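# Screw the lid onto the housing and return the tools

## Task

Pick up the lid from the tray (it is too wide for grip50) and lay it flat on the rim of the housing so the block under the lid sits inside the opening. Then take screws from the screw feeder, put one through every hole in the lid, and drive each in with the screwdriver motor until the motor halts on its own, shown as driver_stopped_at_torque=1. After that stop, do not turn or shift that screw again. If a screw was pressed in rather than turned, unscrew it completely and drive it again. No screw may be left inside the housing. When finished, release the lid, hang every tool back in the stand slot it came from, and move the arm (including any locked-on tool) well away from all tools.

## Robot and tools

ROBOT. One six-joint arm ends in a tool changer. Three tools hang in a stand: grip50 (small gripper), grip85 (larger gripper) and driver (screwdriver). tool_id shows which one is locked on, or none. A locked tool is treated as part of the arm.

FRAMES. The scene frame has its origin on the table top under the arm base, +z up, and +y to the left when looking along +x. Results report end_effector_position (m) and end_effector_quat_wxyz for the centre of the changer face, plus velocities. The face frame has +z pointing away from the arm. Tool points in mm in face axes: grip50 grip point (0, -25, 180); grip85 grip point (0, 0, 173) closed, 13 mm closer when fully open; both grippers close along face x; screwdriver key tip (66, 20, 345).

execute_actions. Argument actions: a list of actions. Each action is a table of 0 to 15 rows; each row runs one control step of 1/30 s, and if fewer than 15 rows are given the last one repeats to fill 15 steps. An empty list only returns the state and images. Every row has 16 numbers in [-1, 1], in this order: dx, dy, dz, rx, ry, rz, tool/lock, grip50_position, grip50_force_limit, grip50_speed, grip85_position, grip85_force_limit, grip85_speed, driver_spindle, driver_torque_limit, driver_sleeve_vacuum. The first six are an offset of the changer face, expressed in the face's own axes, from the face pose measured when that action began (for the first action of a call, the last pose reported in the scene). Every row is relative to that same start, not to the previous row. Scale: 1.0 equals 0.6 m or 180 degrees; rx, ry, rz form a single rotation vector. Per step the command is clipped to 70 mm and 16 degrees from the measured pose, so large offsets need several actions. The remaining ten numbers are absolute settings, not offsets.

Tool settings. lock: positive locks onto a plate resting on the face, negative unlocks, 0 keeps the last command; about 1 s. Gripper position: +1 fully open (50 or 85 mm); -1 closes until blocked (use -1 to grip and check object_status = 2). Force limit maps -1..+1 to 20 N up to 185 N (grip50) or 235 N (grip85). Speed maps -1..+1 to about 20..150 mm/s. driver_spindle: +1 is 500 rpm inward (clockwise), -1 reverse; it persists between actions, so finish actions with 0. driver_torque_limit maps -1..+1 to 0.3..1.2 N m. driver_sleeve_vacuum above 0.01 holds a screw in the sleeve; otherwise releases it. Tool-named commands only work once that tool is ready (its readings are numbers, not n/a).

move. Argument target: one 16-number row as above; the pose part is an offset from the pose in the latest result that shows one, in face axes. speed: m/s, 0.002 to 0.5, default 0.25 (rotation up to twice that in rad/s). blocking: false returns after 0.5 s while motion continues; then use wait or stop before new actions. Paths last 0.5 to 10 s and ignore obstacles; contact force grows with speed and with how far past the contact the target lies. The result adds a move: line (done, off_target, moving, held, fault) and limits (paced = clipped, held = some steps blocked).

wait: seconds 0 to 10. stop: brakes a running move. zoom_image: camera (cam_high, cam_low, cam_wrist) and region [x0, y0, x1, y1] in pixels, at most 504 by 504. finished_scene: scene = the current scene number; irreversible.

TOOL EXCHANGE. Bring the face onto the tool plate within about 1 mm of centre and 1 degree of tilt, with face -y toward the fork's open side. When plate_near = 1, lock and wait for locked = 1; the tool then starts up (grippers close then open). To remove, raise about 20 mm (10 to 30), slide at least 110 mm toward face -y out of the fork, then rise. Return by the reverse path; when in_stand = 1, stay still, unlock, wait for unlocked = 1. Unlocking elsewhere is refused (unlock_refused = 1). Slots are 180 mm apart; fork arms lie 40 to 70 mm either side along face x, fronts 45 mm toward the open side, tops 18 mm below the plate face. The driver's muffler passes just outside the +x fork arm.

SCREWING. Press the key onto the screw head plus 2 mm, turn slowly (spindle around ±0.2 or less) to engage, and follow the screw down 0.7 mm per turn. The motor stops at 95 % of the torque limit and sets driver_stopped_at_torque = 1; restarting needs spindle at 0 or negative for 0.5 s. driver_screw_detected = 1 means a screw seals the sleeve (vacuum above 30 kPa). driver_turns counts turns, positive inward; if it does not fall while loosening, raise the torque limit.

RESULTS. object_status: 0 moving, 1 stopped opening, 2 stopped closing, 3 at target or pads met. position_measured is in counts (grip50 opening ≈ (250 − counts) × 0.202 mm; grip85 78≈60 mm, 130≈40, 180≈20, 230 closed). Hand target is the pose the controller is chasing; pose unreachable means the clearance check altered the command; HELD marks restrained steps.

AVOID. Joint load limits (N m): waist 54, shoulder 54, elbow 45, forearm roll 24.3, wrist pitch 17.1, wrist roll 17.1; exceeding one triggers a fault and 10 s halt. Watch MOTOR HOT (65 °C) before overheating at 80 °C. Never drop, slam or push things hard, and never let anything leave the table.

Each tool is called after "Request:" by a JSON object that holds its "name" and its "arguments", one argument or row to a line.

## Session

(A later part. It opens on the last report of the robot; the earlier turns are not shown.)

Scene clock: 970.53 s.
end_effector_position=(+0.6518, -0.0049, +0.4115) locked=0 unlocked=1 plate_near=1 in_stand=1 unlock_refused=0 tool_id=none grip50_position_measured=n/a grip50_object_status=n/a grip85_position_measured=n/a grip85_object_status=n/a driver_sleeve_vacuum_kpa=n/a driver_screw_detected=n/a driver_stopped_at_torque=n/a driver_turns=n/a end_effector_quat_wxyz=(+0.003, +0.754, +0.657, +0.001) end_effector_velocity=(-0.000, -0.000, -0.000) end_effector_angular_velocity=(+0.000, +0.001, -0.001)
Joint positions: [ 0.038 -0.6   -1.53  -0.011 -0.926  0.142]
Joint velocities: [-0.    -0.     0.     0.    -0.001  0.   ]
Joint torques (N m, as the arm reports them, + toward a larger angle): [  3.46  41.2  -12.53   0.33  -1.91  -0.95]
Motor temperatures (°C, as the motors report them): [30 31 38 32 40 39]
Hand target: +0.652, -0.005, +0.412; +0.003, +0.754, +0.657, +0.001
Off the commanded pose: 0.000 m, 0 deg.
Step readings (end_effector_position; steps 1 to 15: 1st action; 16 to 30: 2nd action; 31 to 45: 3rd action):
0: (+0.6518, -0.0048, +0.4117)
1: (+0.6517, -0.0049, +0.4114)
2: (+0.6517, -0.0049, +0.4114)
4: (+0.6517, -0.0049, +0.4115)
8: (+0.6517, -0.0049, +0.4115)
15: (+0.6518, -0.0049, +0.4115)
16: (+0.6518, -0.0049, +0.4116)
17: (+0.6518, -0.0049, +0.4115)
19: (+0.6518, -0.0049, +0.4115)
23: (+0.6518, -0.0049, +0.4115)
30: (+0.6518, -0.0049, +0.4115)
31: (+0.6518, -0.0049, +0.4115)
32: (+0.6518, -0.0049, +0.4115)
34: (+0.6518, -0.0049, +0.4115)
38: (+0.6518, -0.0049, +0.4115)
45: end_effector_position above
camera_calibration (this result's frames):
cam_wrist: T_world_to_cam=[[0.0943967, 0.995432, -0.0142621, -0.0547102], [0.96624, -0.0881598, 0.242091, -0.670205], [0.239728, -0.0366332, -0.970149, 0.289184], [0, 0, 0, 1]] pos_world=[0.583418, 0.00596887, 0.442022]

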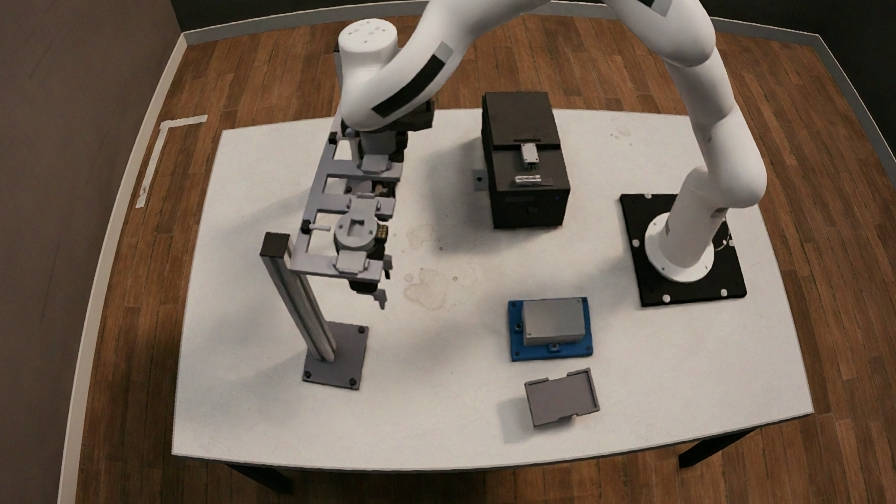

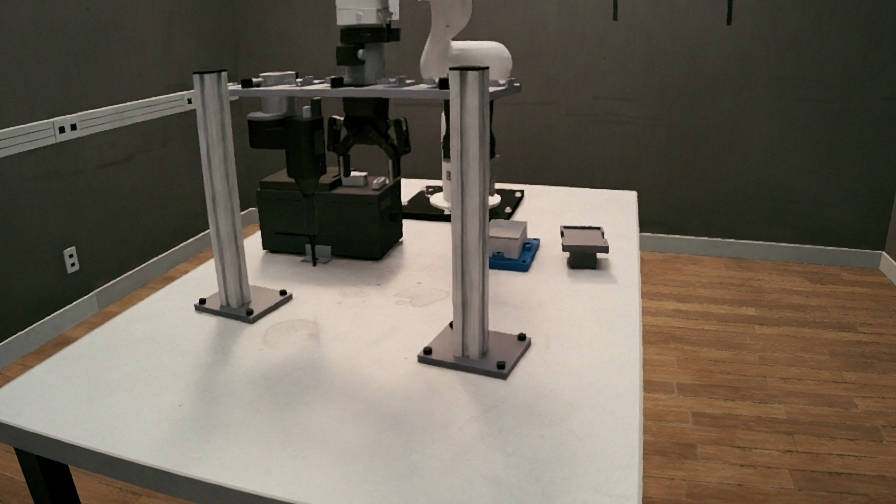

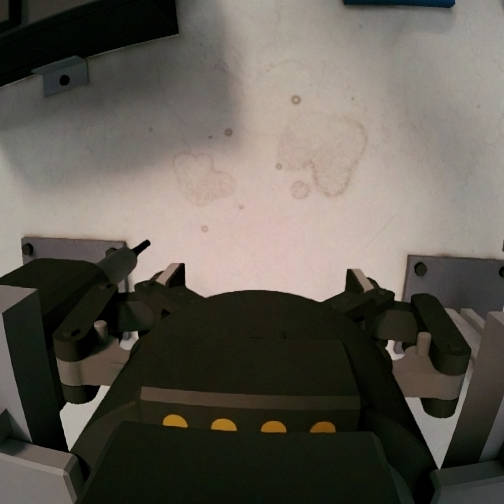

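Request:
{"name": "move", "arguments": {
  "target": [0,0,-0.06,0,0,0,0,0,0,0,1,0,0,0,0,0],
  "speed": 0.05
}}

Request:
{"name": "move", "arguments": {
  "target": [-0.3,0,0,0,0,0,0,0,0,0,1,0,0,0,0,0],
  "speed": 0.15
}}

Scene clock: 977.07 s.
end_effector_position=(+0.6516, -0.0047, +0.4474) locked=0 unlocked=1 plate_near=0 in_stand=0 unlock_refused=0 tool_id=none grip50_position_measured=n/a grip50_object_status=n/a grip85_position_measured=n/a grip85_object_status=n/a driver_sleeve_vacuum_kpa=n/a driver_screw_detected=n/a driver_stopped_at_torque=n/a driver_turns=n/a end_effector_quat_wxyz=(+0.002, +0.754, +0.657, +0.001) end_effector_velocity=(+0.000, -0.001, +0.000) end_effector_angular_velocity=(+0.000, -0.001, -0.001)
Joint positions: [ 0.039 -0.574 -1.574 -0.01  -0.996  0.142]
Joint velocities: [-0.001 -0.    -0.001  0.     0.     0.   ]
Joint torques (N m, as the arm reports them, + toward a larger angle): [ -1.16  47.52 -17.82   0.27  -0.13  -0.29]
Motor temperatures (°C, as the motors report them): [30 31 38 32 40 39]
Hand target: +0.652, -0.005, +0.448; +0.003, +0.754, +0.657, +0.001
Off the commanded pose: 0.000 m, 0 deg.
move: done
camera_calibration (this result's frames):
cam_wrist: T_world_to_cam=[[0.0942902, 0.995443, -0.0142173, -0.0542937], [0.966298, -0.0880747, 0.241892, -0.67866], [0.239538, -0.0365463, -0.970199, 0.324141], [0, 0, 0, 1]] pos_world=[0.583263, 0.00611966, 0.477872]

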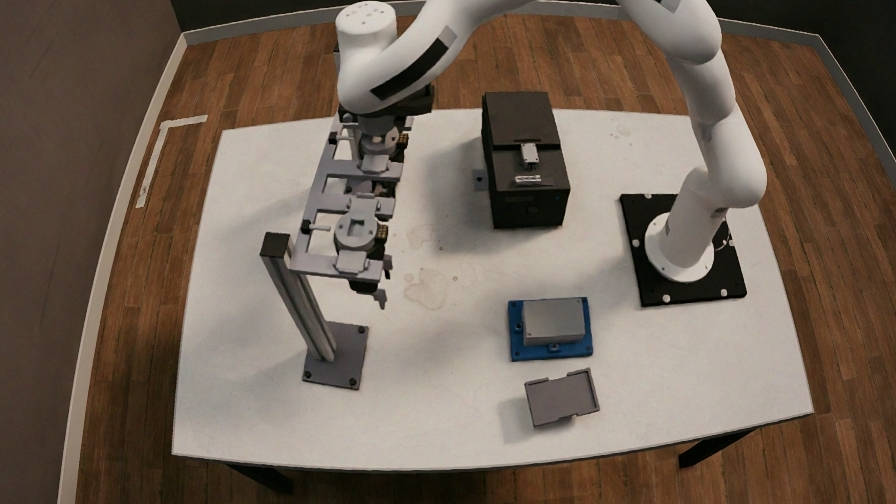

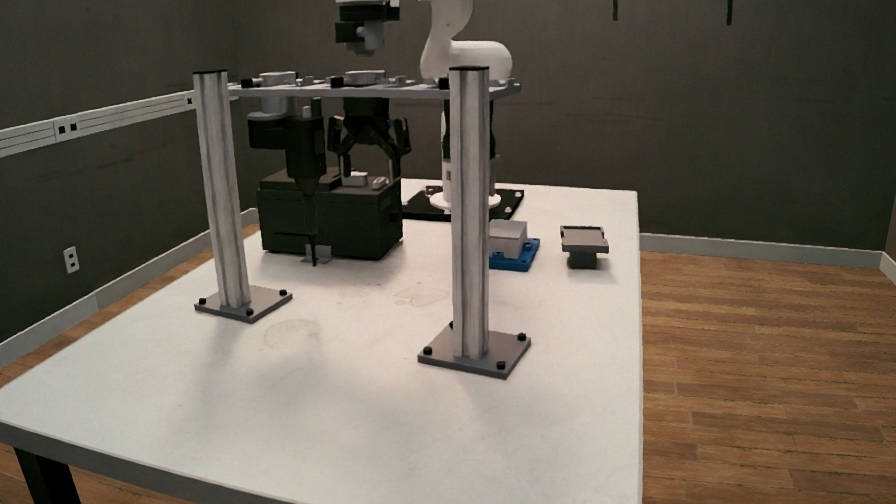

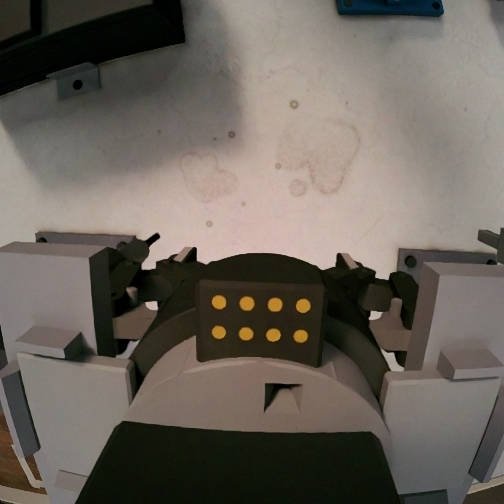

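Scene clock: 978.67 s.
end_effector_position=(+0.6268, -0.1828, +0.4480) locked=0 unlocked=1 plate_near=0 in_stand=0 unlock_refused=0 tool_id=none grip50_position_measured=n/a grip50_object_status=n/a grip85_position_measured=n/a grip85_object_status=n/a driver_sleeve_vacuum_kpa=n/a driver_screw_detected=n/a driver_stopped_at_torque=n/a driver_turns=n/a end_effector_quat_wxyz=(+0.003, +0.754, +0.657, +0.001) end_effector_velocity=(+0.000, -0.001, -0.000) end_effector_angular_velocity=(-0.000, -0.001, +0.000)
Joint positions: [-0.238 -0.573 -1.577 -0.009 -0.997 -0.136]
Joint velocities: [-0.002 -0.001 -0.002  0.     0.001 -0.002]
Joint torques (N m, as the arm reports them, + toward a larger angle): [ -2.69  47.6  -17.56   0.42  -0.02  -0.22]
Motor temperatures (°C, as the motors report them): [30 31 38 32 40 39]
Hand target: +0.627, -0.183, +0.448; +0.003, +0.754, +0.657, +0.001
Off the commanded pose: 0.000 m, 0 deg.
move: done
camera_calibration (this result's frames):
cam_wrist: T_world_to_cam=[[0.094073, 0.995458, -0.0146061, 0.125603], [0.966236, -0.087757, 0.242252, -0.670566], [0.23987, -0.0369023, -0.970103, 0.323908], [0, 0, 0, 1]] pos_world=[0.558413, -0.171927, 0.478505]

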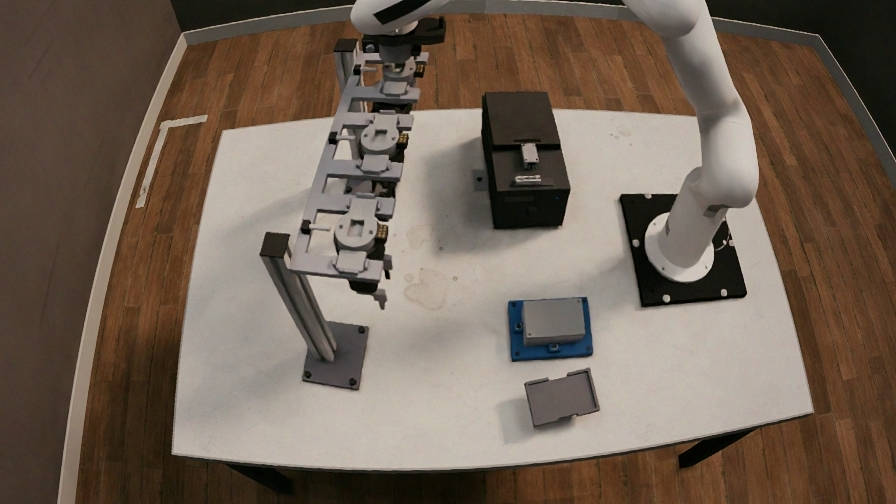

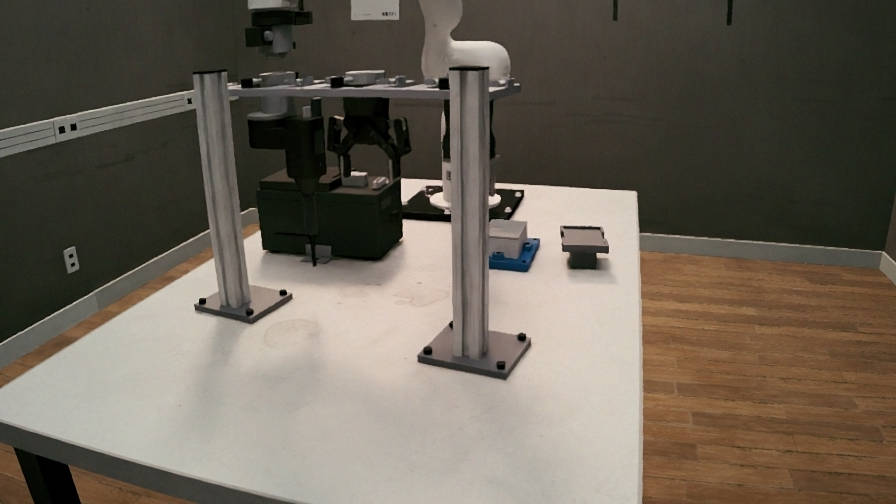

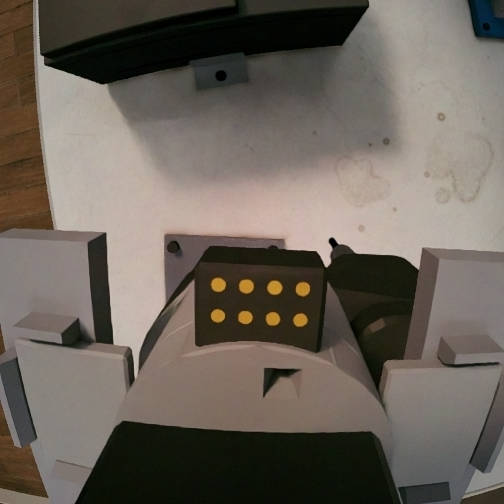

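Request:
{"name": "move", "arguments": {
  "target": [0.0003,-0.005,0.001,0,0,0,0,0,0,0,1,0,0,0,0,0],
  "speed": 0.03
}}

Request:
{"name": "zoom_image", "arguments": {
  "camera": "cam_wrist",
  "region": [130,230,430,504]
}}

Scene clock: 1007.37 s.
end_effector_position=(+0.6239, -0.1822, +0.4474) locked=0 unlocked=1 plate_near=0 in_stand=0 unlock_refused=0 tool_id=none grip50_position_measured=n/a grip50_object_status=n/a grip85_position_measured=n/a grip85_object_status=n/a driver_sleeve_vacuum_kpa=n/a driver_screw_detected=n/a driver_stopped_at_torque=n/a driver_turns=n/a end_effector_quat_wxyz=(+0.003, +0.754, +0.657, +0.001) end_effector_velocity=(-0.000, +0.000, -0.000) end_effector_angular_velocity=(+0.000, +0.001, +0.000)
Joint positions: [-0.238 -0.566 -1.564 -0.009 -0.992 -0.136]
Joint velocities: [ 0.     0.001  0.002 -0.    -0.    -0.   ]
Joint torques (N m, as the arm reports them, + toward a larger angle): [ -2.    47.52 -18.42   0.41  -0.04  -0.24]
Motor temperatures (°C, as the motors report them): [30 31 38 32 39 39]
Hand target: +0.624, -0.182, +0.447; +0.003, +0.754, +0.657, +0.001
Off the commanded pose: 0.000 m, 0 deg.
move: done
camera_calibration (this result's frames):
cam_wrist: T_world_to_cam=[[0.0940821, 0.995457, -0.0146117, 0.125286], [0.966235, -0.0877644, 0.242254, -0.667551], [0.239871, -0.0369101, -0.970103, 0.324044], [0, 0, 0, 1]] pos_world=[0.555495, -0.171344, 0.477903]

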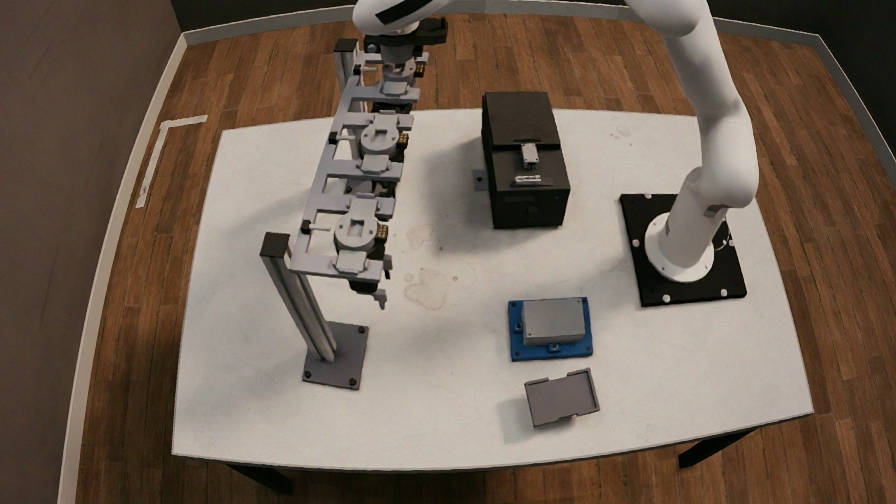

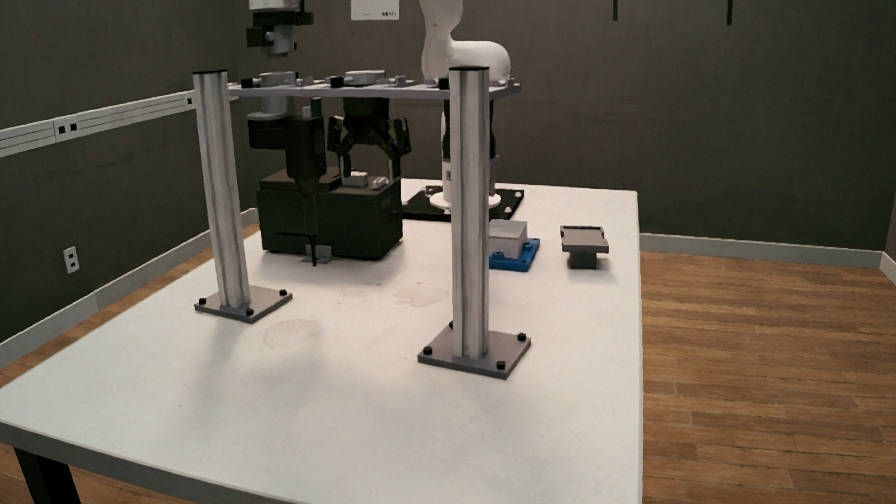

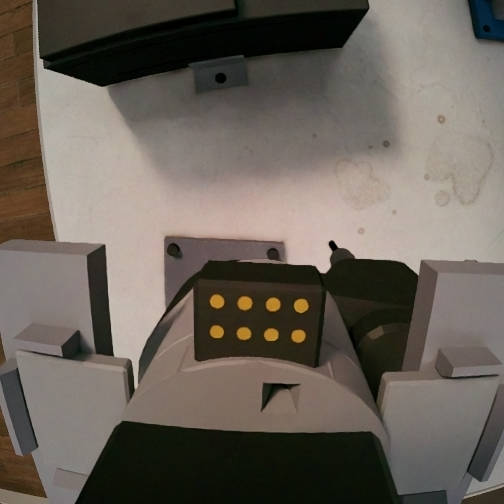

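Region (130, 230, 430, 504) of cam_wrist's 504x504 image, scaled by 1.680, with more detail than that image has; it fills the top 460 rows of this view, and the rest is white.

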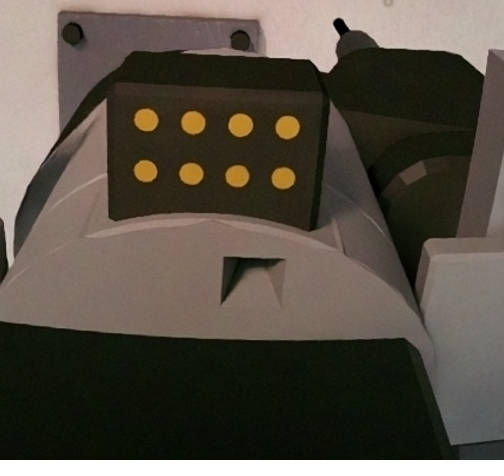

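Request:
{"name": "move", "arguments": {
  "target": [-0.0006,-0.0003,0.04,0,0,0,0,0,0,0,1,0,0,0,0,0],
  "speed": 0.03
}}

Scene clock: 1013.50 s.
end_effector_position=(+0.6237, -0.1826, +0.4235) locked=0 unlocked=1 plate_near=0 in_stand=0 unlock_refused=0 tool_id=none grip50_position_measured=n/a grip50_object_status=n/a grip85_position_measured=n/a grip85_object_status=n/a driver_sleeve_vacuum_kpa=n/a driver_screw_detected=n/a driver_stopped_at_torque=n/a driver_turns=n/a end_effector_quat_wxyz=(+0.003, +0.754, +0.657, +0.001) end_effector_velocity=(+0.001, -0.000, +0.000) end_effector_angular_velocity=(-0.001, -0.004, +0.000)
Joint positions: [-0.239 -0.582 -1.534 -0.009 -0.945 -0.137]
Joint velocities: [ 0.    -0.    -0.001 -0.     0.004  0.   ]
Joint torques (N m, as the arm reports them, + toward a larger angle): [ -1.    48.59 -17.88   0.13  -0.03  -0.28]
Motor temperatures (°C, as the motors report them): [30 31 38 32 39 39]
Hand target: +0.624, -0.183, +0.423; +0.003, +0.754, +0.657, +0.001
Off the commanded pose: 0.000 m, 0 deg.
move: done
camera_calibration (this result's frames):
cam_wrist: T_world_to_cam=[[0.0941496, 0.99545, -0.0146691, 0.12537], [0.966214, -0.0878136, 0.242321, -0.661695], [0.23993, -0.0369879, -0.970085, 0.300816], [0, 0, 0, 1]] pos_world=[0.55536, -0.171779, 0.453999]

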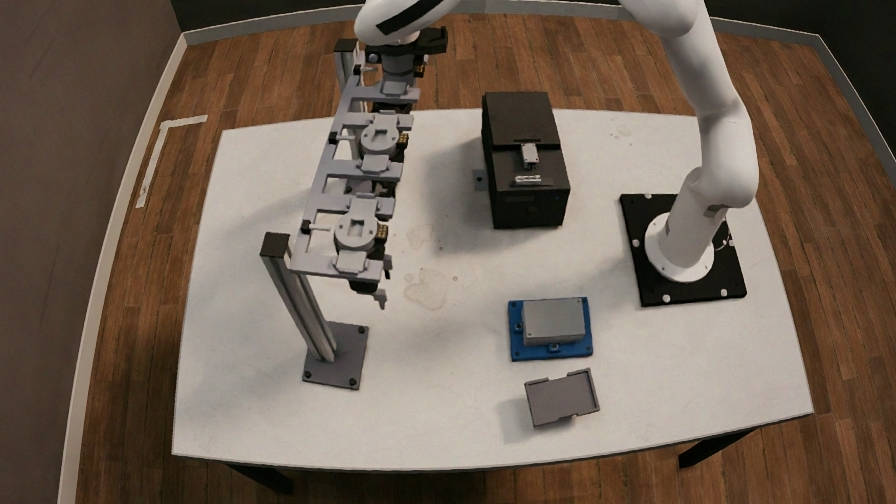

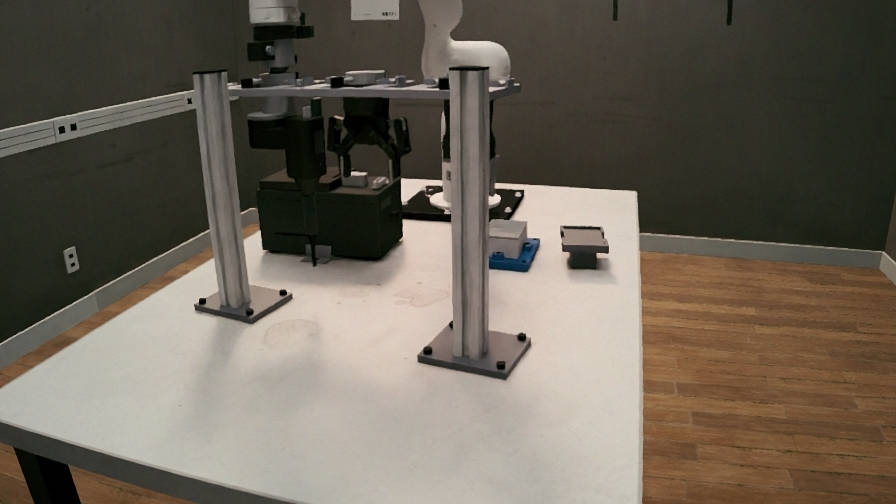

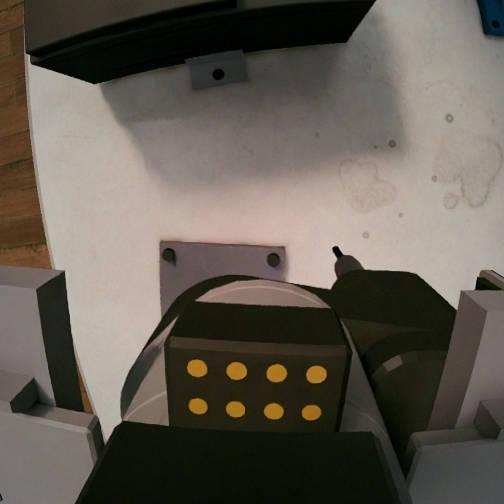

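Request:
{"name": "execute_actions", "arguments": {
  "actions": [
    [[0,0,0.002,0,0,0,0,0,0,0,1,0,0,0,0,0],[0,0,0.004,0,0,0,0,0,0,0,1,0,0,0,0,0],[0,0,0.006,0,0,0,0,0,0,0,1,0,0,0,0,0],[0,0,0.008,0,0,0,0,0,0,0,1,0,0,0,0,0]],
    [[0,0,0.002,0,0,0,0,0,0,0,1,0,0,0,0,0],[0,0,0.004,0,0,0,0,0,0,0,1,0,0,0,0,0],[0,0,0.005,0,0,0,0,0,0,0,1,0,0,0,0,0]]
  ]
}}

Scene clock: 1031.47 s.
end_effector_position=(+0.6238, -0.1827, +0.4158) locked=0 unlocked=1 plate_near=0 in_stand=0 unlock_refused=0 tool_id=none grip50_position_measured=n/a grip50_object_status=n/a grip85_position_measured=n/a grip85_object_status=n/a driver_sleeve_vacuum_kpa=n/a driver_screw_detected=n/a driver_stopped_at_torque=n/a driver_turns=n/a end_effector_quat_wxyz=(+0.003, +0.754, +0.657, +0.001) end_effector_velocity=(+0.000, +0.000, -0.000) end_effector_angular_velocity=(-0.000, -0.000, +0.001)
Joint positions: [-0.239 -0.588 -1.525 -0.01  -0.93  -0.136]
Joint velocities: [ 0.    -0.     0.    -0.     0.001 -0.   ]
Joint torques (N m, as the arm reports them, + toward a larger angle): [ -0.15  48.06 -17.78   0.32   0.05  -0.27]
Motor temperatures (°C, as the motors report them): [30 31 38 32 39 39]
Hand target: +0.624, -0.183, +0.416; +0.003, +0.754, +0.657, +0.001
Off the commanded pose: 0.000 m, 0 deg.
Step readings (end_effector_position; steps 1 to 15: 1st action; 16 to 30: 2nd action):
0: (+0.6237, -0.1826, +0.4234)
1: (+0.6237, -0.1826, +0.4234)
2: (+0.6237, -0.1826, +0.4233)
4: (+0.6238, -0.1826, +0.4221)
8: (+0.6237, -0.1826, +0.4190)
15: (+0.6237, -0.1826, +0.4188)
16: (+0.6237, -0.1826, +0.4188)
17: (+0.6238, -0.1827, +0.4186)
19: (+0.6238, -0.1827, +0.4175)
23: (+0.6237, -0.1826, +0.4158)
30: end_effector_position above
camera_calibration (this result's frames):
cam_wrist: T_world_to_cam=[[0.0941733, 0.995447, -0.0147025, 0.125292], [0.966187, -0.0878246, 0.242426, -0.6599], [0.240031, -0.0370354, -0.970059, 0.293233], [0, 0, 0, 1]] pos_world=[0.555403, -0.171817, 0.446272]

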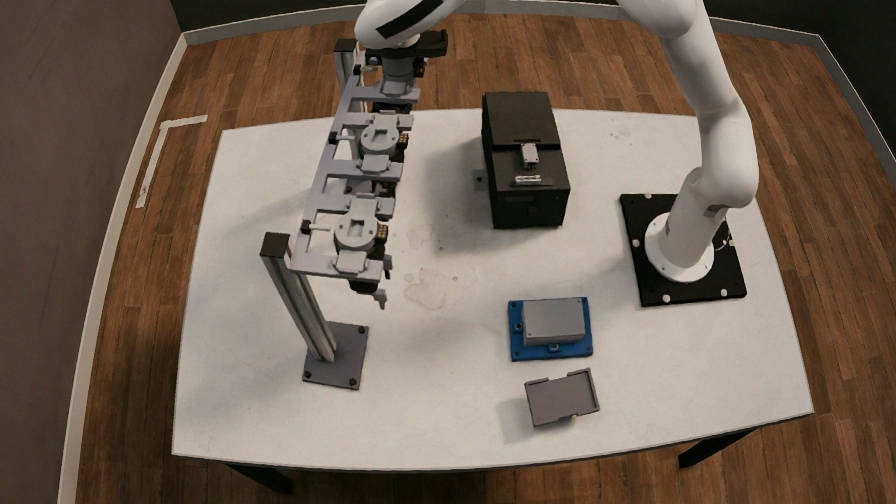

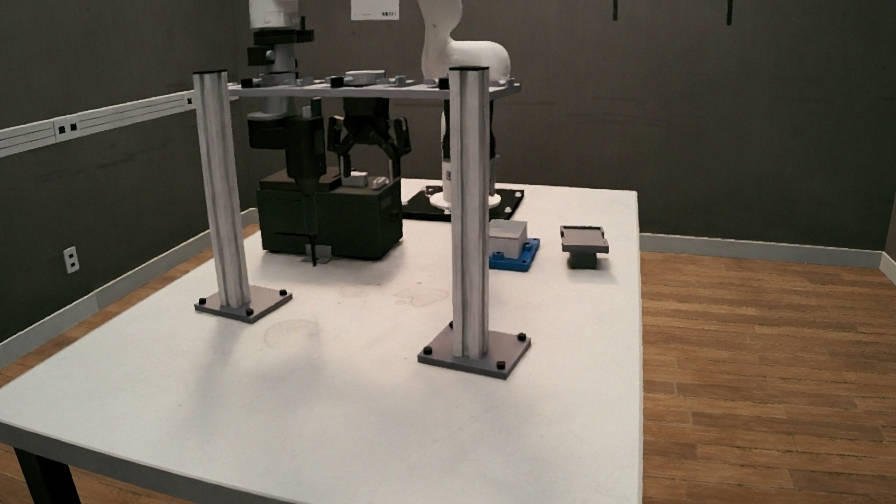

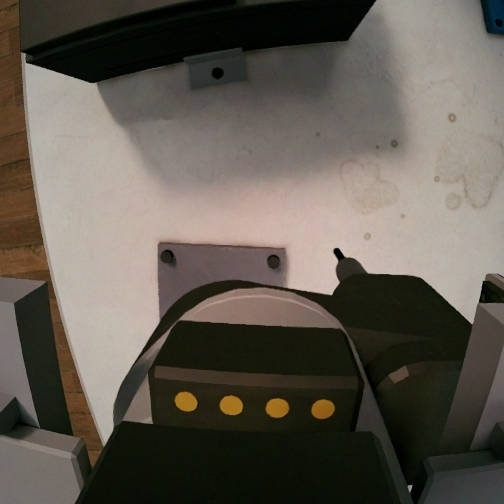

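Boss entered. Continue down.

Request:
{"name": "execute_actions", "arguments": {
  "actions": [
    [[0,0,0.002,0,0,0,0,0,0,0,1,0,0,0,0,0],[0,0,0.004,0,0,0,0,0,0,0,1,0,0,0,0,0],[0,0,0.006,0,0,0,0,0,0,0,1,0,0,0,0,0],[0,0,0.0075,0,0,0,0,0,0,0,1,0,0,0,0,0]]
  ]
}}

Scene clock: 1037.83 s.
end_effector_position=(+0.6238, -0.1828, +0.4118) locked=0 unlocked=1 plate_near=1 in_stand=1 unlock_refused=0 tool_id=none grip50_position_measured=n/a grip50_object_status=n/a grip85_position_measured=n/a grip85_object_status=n/a driver_sleeve_vacuum_kpa=n/a driver_screw_detected=n/a driver_stopped_at_torque=n/a driver_turns=n/a end_effector_quat_wxyz=(+0.003, +0.754, +0.657, +0.001) end_effector_velocity=(+0.000, +0.000, -0.000) end_effector_angular_velocity=(+0.000, -0.001, +0.000)
Joint positions: [-0.24  -0.592 -1.521 -0.01  -0.922 -0.136]
Joint velocities: [0.    0.    0.001 0.    0.002 0.   ]
Joint torques (N m, as the arm reports them, + toward a larger angle): [  2.23  40.38 -14.42   0.65   0.29  -0.91]
Motor temperatures (°C, as the motors report them): [30 31 38 32 39 39]
Hand target: +0.624, -0.183, +0.411; +0.003, +0.754, +0.657, +0.001
Off the commanded pose: 0.001 m, 0 deg.
Step readings (end_effector_position):
0: (+0.6238, -0.1827, +0.4158)
1: (+0.6238, -0.1827, +0.4158)
2: (+0.6238, -0.1827, +0.4156)
4: (+0.6238, -0.1827, +0.4144)
8: (+0.6239, -0.1828, +0.4121)
15: end_effector_position above
camera_calibration (this result's frames):
cam_wrist: T_world_to_cam=[[0.0946446, 0.995401, -0.0148272, 0.125101], [0.965985, -0.0882267, 0.243083, -0.659248], [0.240657, -0.0373294, -0.969892, 0.288853], [0, 0, 0, 1]] pos_world=[0.555469, -0.171907, 0.442264]

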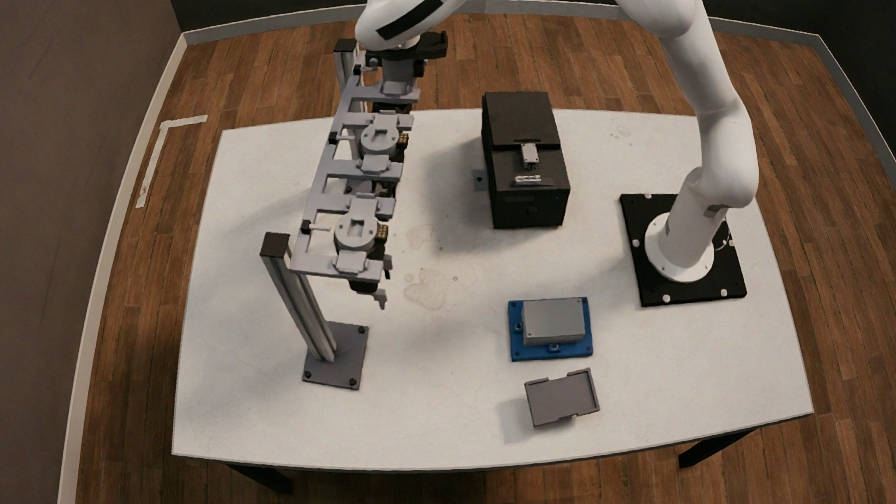

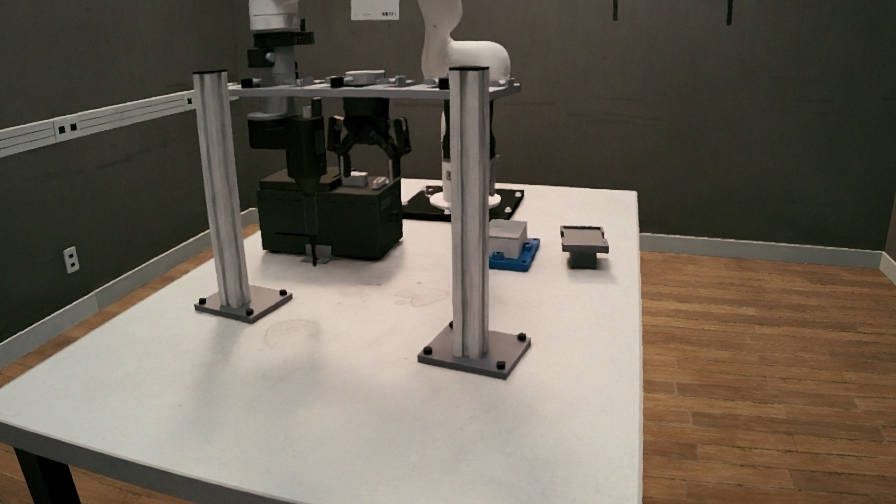

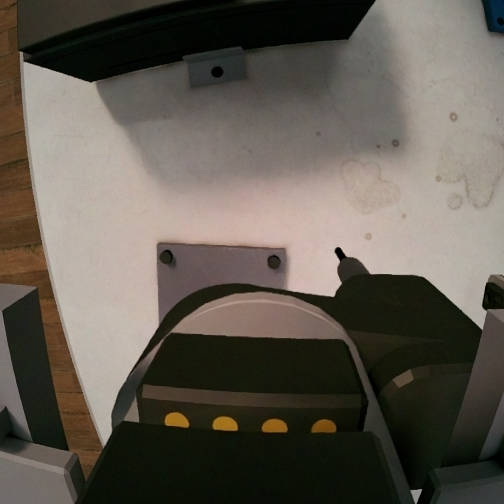

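plate_near=1. Lock.

Request:
{"name": "execute_actions", "arguments": {
  "actions": [
    [[0,0,0,0,0,0,1,0,0,0,1,0,0,0,0,0]],
    [[0,0,0,0,0,0,1,0,0,0,1,0,0,0,0,0]],
    [[0,0,0,0,0,0,1,0,0,0,1,0,0,0,0,0]]
  ]
}}

Scene clock: 1043.53 s.
end_effector_position=(+0.6238, -0.1826, +0.4119) locked=1 unlocked=0 plate_near=1 in_stand=1 unlock_refused=0 tool_id=driver grip50_position_measured=n/a grip50_object_status=n/a grip85_position_measured=n/a grip85_object_status=n/a driver_sleeve_vacuum_kpa=n/a driver_screw_detected=n/a driver_stopped_at_torque=n/a driver_turns=n/a end_effector_quat_wxyz=(+0.003, +0.754, +0.657, +0.001) end_effector_velocity=(+0.000, -0.000, -0.000) end_effector_angular_velocity=(-0.000, +0.000, -0.000)
Joint positions: [-0.239 -0.591 -1.521 -0.009 -0.922 -0.136]
Joint velocities: [-0.    -0.     0.    -0.     0.001  0.   ]
Joint torques (N m, as the arm reports them, + toward a larger angle): [  3.26  46.88 -18.98  -0.18   2.14  -1.63]
Motor temperatures (°C, as the motors report them): [30 31 38 32 39 39]
Hand target: +0.624, -0.183, +0.412; +0.003, +0.754, +0.657, +0.001
Off the commanded pose: 0.000 m, 0 deg.
Step readings (end_effector_position; steps 1 to 15: 1st action; 16 to 30: 2nd action; 31 to 45: 3rd action):
0: (+0.6238, -0.1827, +0.4114)
1: (+0.6238, -0.1827, +0.4114)
2: (+0.6238, -0.1827, +0.4114)
4: (+0.6238, -0.1827, +0.4114)
8: (+0.6238, -0.1827, +0.4115)
15: (+0.6238, -0.1827, +0.4115)
16: (+0.6238, -0.1827, +0.4115)
17: (+0.6238, -0.1827, +0.4115)
19: (+0.6238, -0.1827, +0.4115)
23: (+0.6237, -0.1826, +0.4114)
30: (+0.6238, -0.1826, +0.4119)
31: (+0.6238, -0.1826, +0.4119)
32: (+0.6238, -0.1826, +0.4119)
34: (+0.6238, -0.1826, +0.4119)
38: (+0.6238, -0.1826, +0.4119)
45: end_effector_position above
camera_calibration (this result's frames):
cam_wrist: T_world_to_cam=[[0.0947374, 0.995395, -0.0146462, 0.12482], [0.966024, -0.0883683, 0.242877, -0.659207], [0.240464, -0.0371581, -0.969947, 0.289113], [0, 0, 0, 1]] pos_world=[0.555463, -0.171755, 0.442358]

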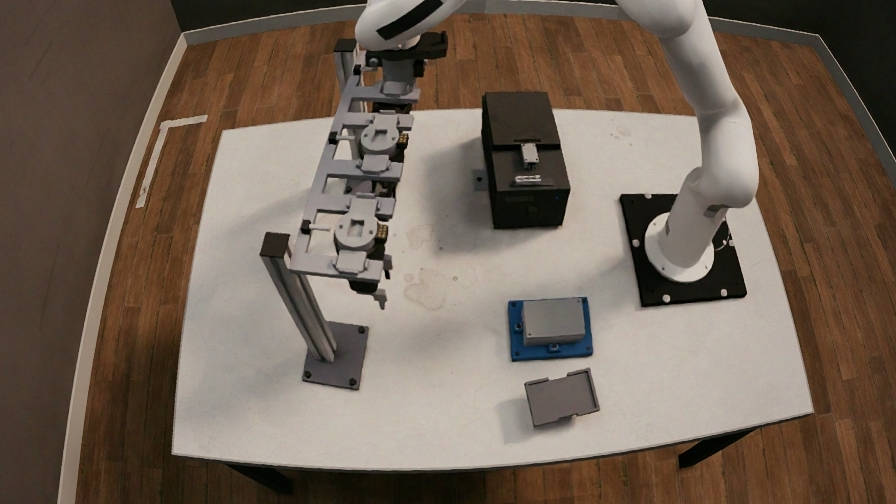

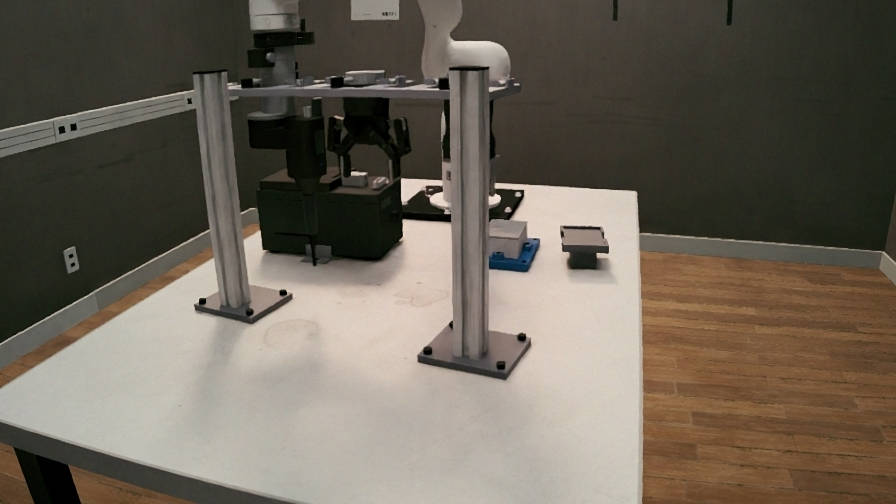

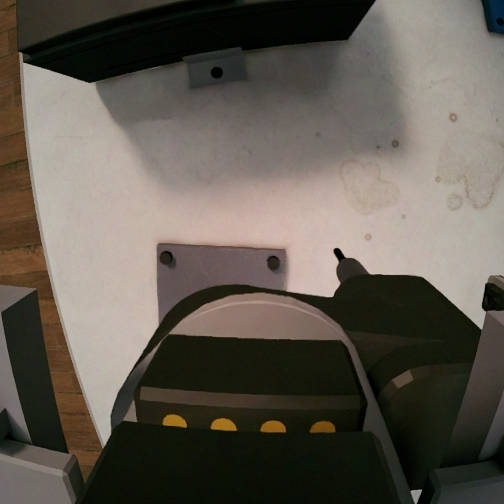

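Request:
{"name": "move", "arguments": {
  "target": [0,0,-0.034,0,0,0,1,0,0,0,1,0,0,0,0,0],
  "speed": 0.04
}}

Request:
{"name": "move", "arguments": {
  "target": [0,-0.2,0,0,0,0,1,0,0,0,1,0,0,0,0,0],
  "speed": 0.08
}}

Scene clock: 1069.03 s.
end_effector_position=(+0.6237, -0.1825, +0.4321) locked=1 unlocked=0 plate_near=1 in_stand=0 unlock_refused=0 tool_id=driver grip50_position_measured=n/a grip50_object_status=n/a grip85_position_measured=n/a grip85_object_status=n/a driver_sleeve_vacuum_kpa=0 driver_screw_detected=0 driver_stopped_at_torque=0 driver_turns=0.00 end_effector_quat_wxyz=(+0.003, +0.754, +0.657, +0.001) end_effector_velocity=(+0.000, +0.000, +0.000) end_effector_angular_velocity=(-0.001, -0.001, -0.001)
Joint positions: [-0.239 -0.576 -1.544 -0.009 -0.961 -0.136]
Joint velocities: [ 0.001 -0.    -0.001 -0.     0.     0.001]
Joint torques (N m, as the arm reports them, + toward a larger angle): [ -1.15  68.67 -26.08   1.01   0.43  -0.21]
Motor temperatures (°C, as the motors report them): [30 31 38 32 40 39]
Hand target: +0.624, -0.183, +0.432; +0.003, +0.754, +0.657, +0.001
Off the commanded pose: 0.000 m, 0 deg.
move: done
camera_calibration (this result's frames):
cam_wrist: T_world_to_cam=[[0.0945564, 0.995413, -0.0145429, 0.125078], [0.966149, -0.0882347, 0.242428, -0.663807], [0.240033, -0.0369737, -0.97006, 0.309061], [0, 0, 0, 1]] pos_world=[0.555325, -0.171648, 0.462553]

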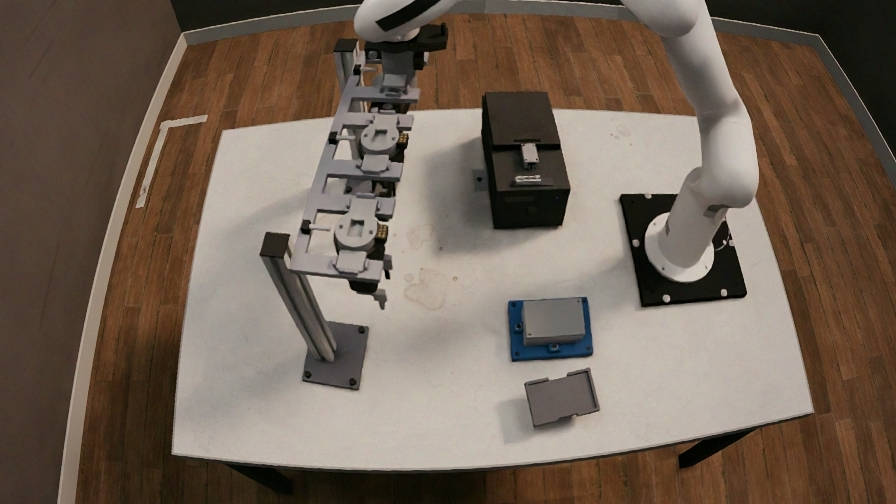

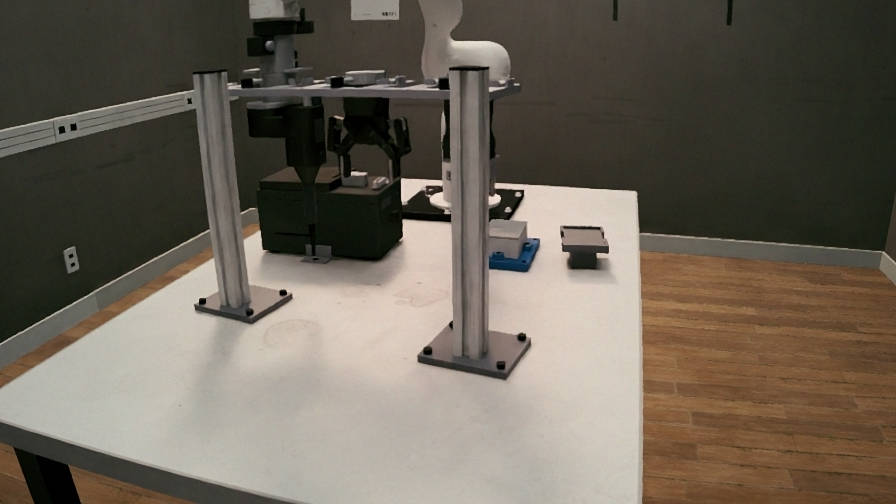

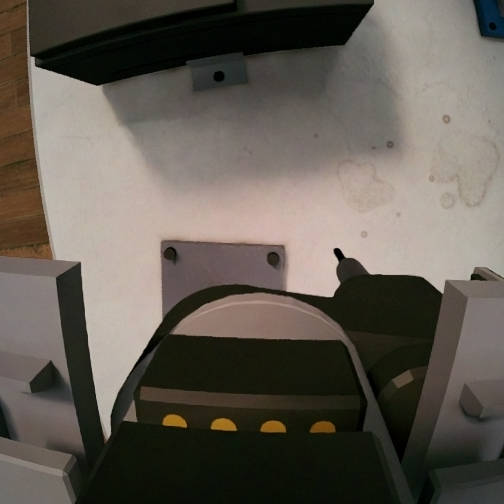

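Scene clock: 1070.90 s.
end_effector_position=(+0.5050, -0.1659, +0.4316) locked=1 unlocked=0 plate_near=1 in_stand=0 unlock_refused=0 tool_id=driver grip50_position_measured=n/a grip50_object_status=n/a grip85_position_measured=n/a grip85_object_status=n/a driver_sleeve_vacuum_kpa=0 driver_screw_detected=0 driver_stopped_at_torque=0 driver_turns=0.00 end_effector_quat_wxyz=(+0.003, +0.754, +0.657, +0.001) end_effector_velocity=(-0.001, -0.000, -0.001) end_effector_angular_velocity=(+0.000, +0.002, -0.001)
Joint positions: [-0.271 -0.285 -1.142 -0.01  -0.85  -0.166]
Joint velocities: [-0.001  0.001  0.003 -0.    -0.     0.001]
Joint torques (N m, as the arm reports them, + toward a larger angle): [ -2.12  50.14 -25.25   0.96   0.39  -0.3 ]
Motor temperatures (°C, as the motors report them): [30 31 38 32 40 39]
Hand target: +0.505, -0.166, +0.432; +0.003, +0.754, +0.657, +0.001
Off the commanded pose: 0.000 m, 0 deg.
move: done
camera_calibration (this result's frames):
cam_wrist: T_world_to_cam=[[0.0947294, 0.995393, -0.0147812, 0.119789], [0.966039, -0.0883298, 0.242832, -0.54773], [0.240407, -0.0372825, -0.969956, 0.337404], [0, 0, 0, 1]] pos_world=[0.436667, -0.155039, 0.462044]

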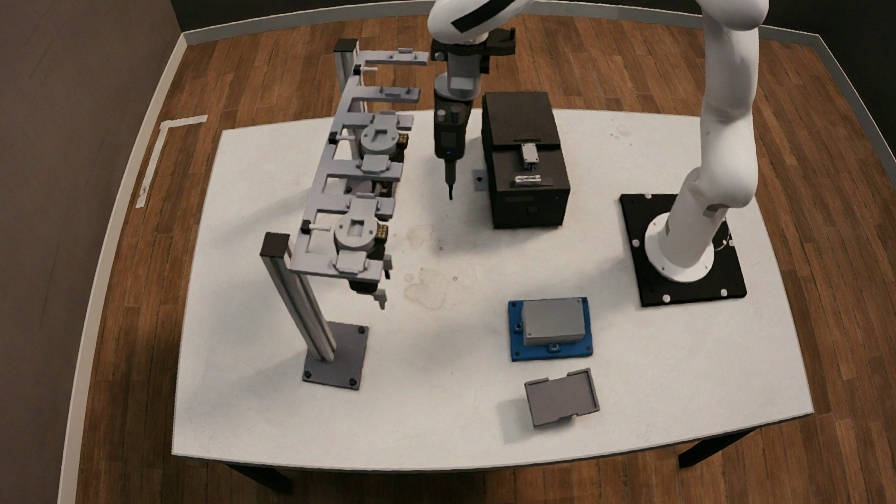

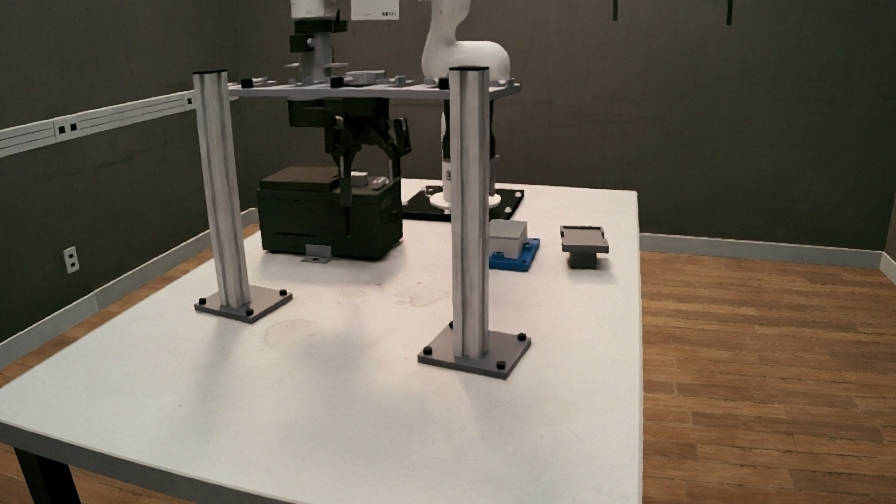

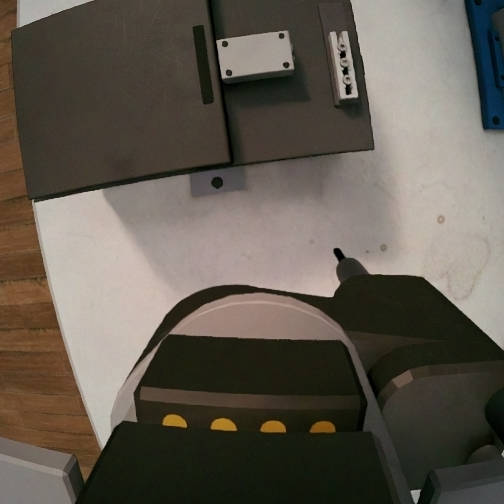

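Request:
{"name": "zoom_image", "arguments": {
  "camera": "cam_wrist",
  "region": [300,10,400,130]
}}

Request:
{"name": "zoom_image", "arguments": {
  "camera": "cam_high",
  "region": [480,130,580,230]
}}

Request:
{"name": "zoom_image", "arguments": {
  "camera": "cam_low",
  "region": [300,150,420,230]
}}

Region (300, 10, 400, 130) of cam_wrist's 504x504 image, scaled by 4.200, with more detail than that image has.

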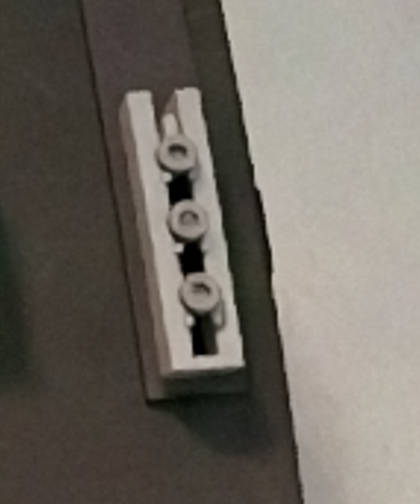

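Region (480, 130, 580, 230) of cam_high's 896x504 image, scaled by 5.040, with more detail than that image has.

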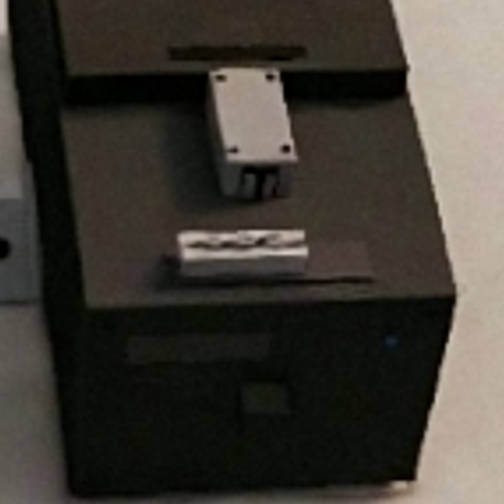

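Region (300, 150, 420, 230) of cam_low's 896x504 image, scaled by 4.200, with more detail than that image has.

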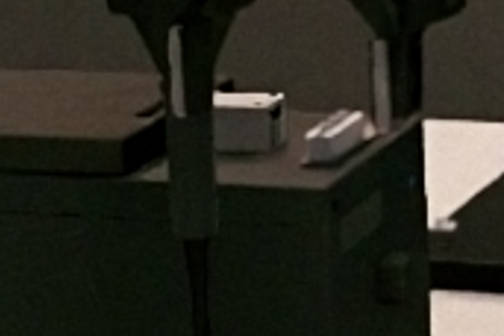

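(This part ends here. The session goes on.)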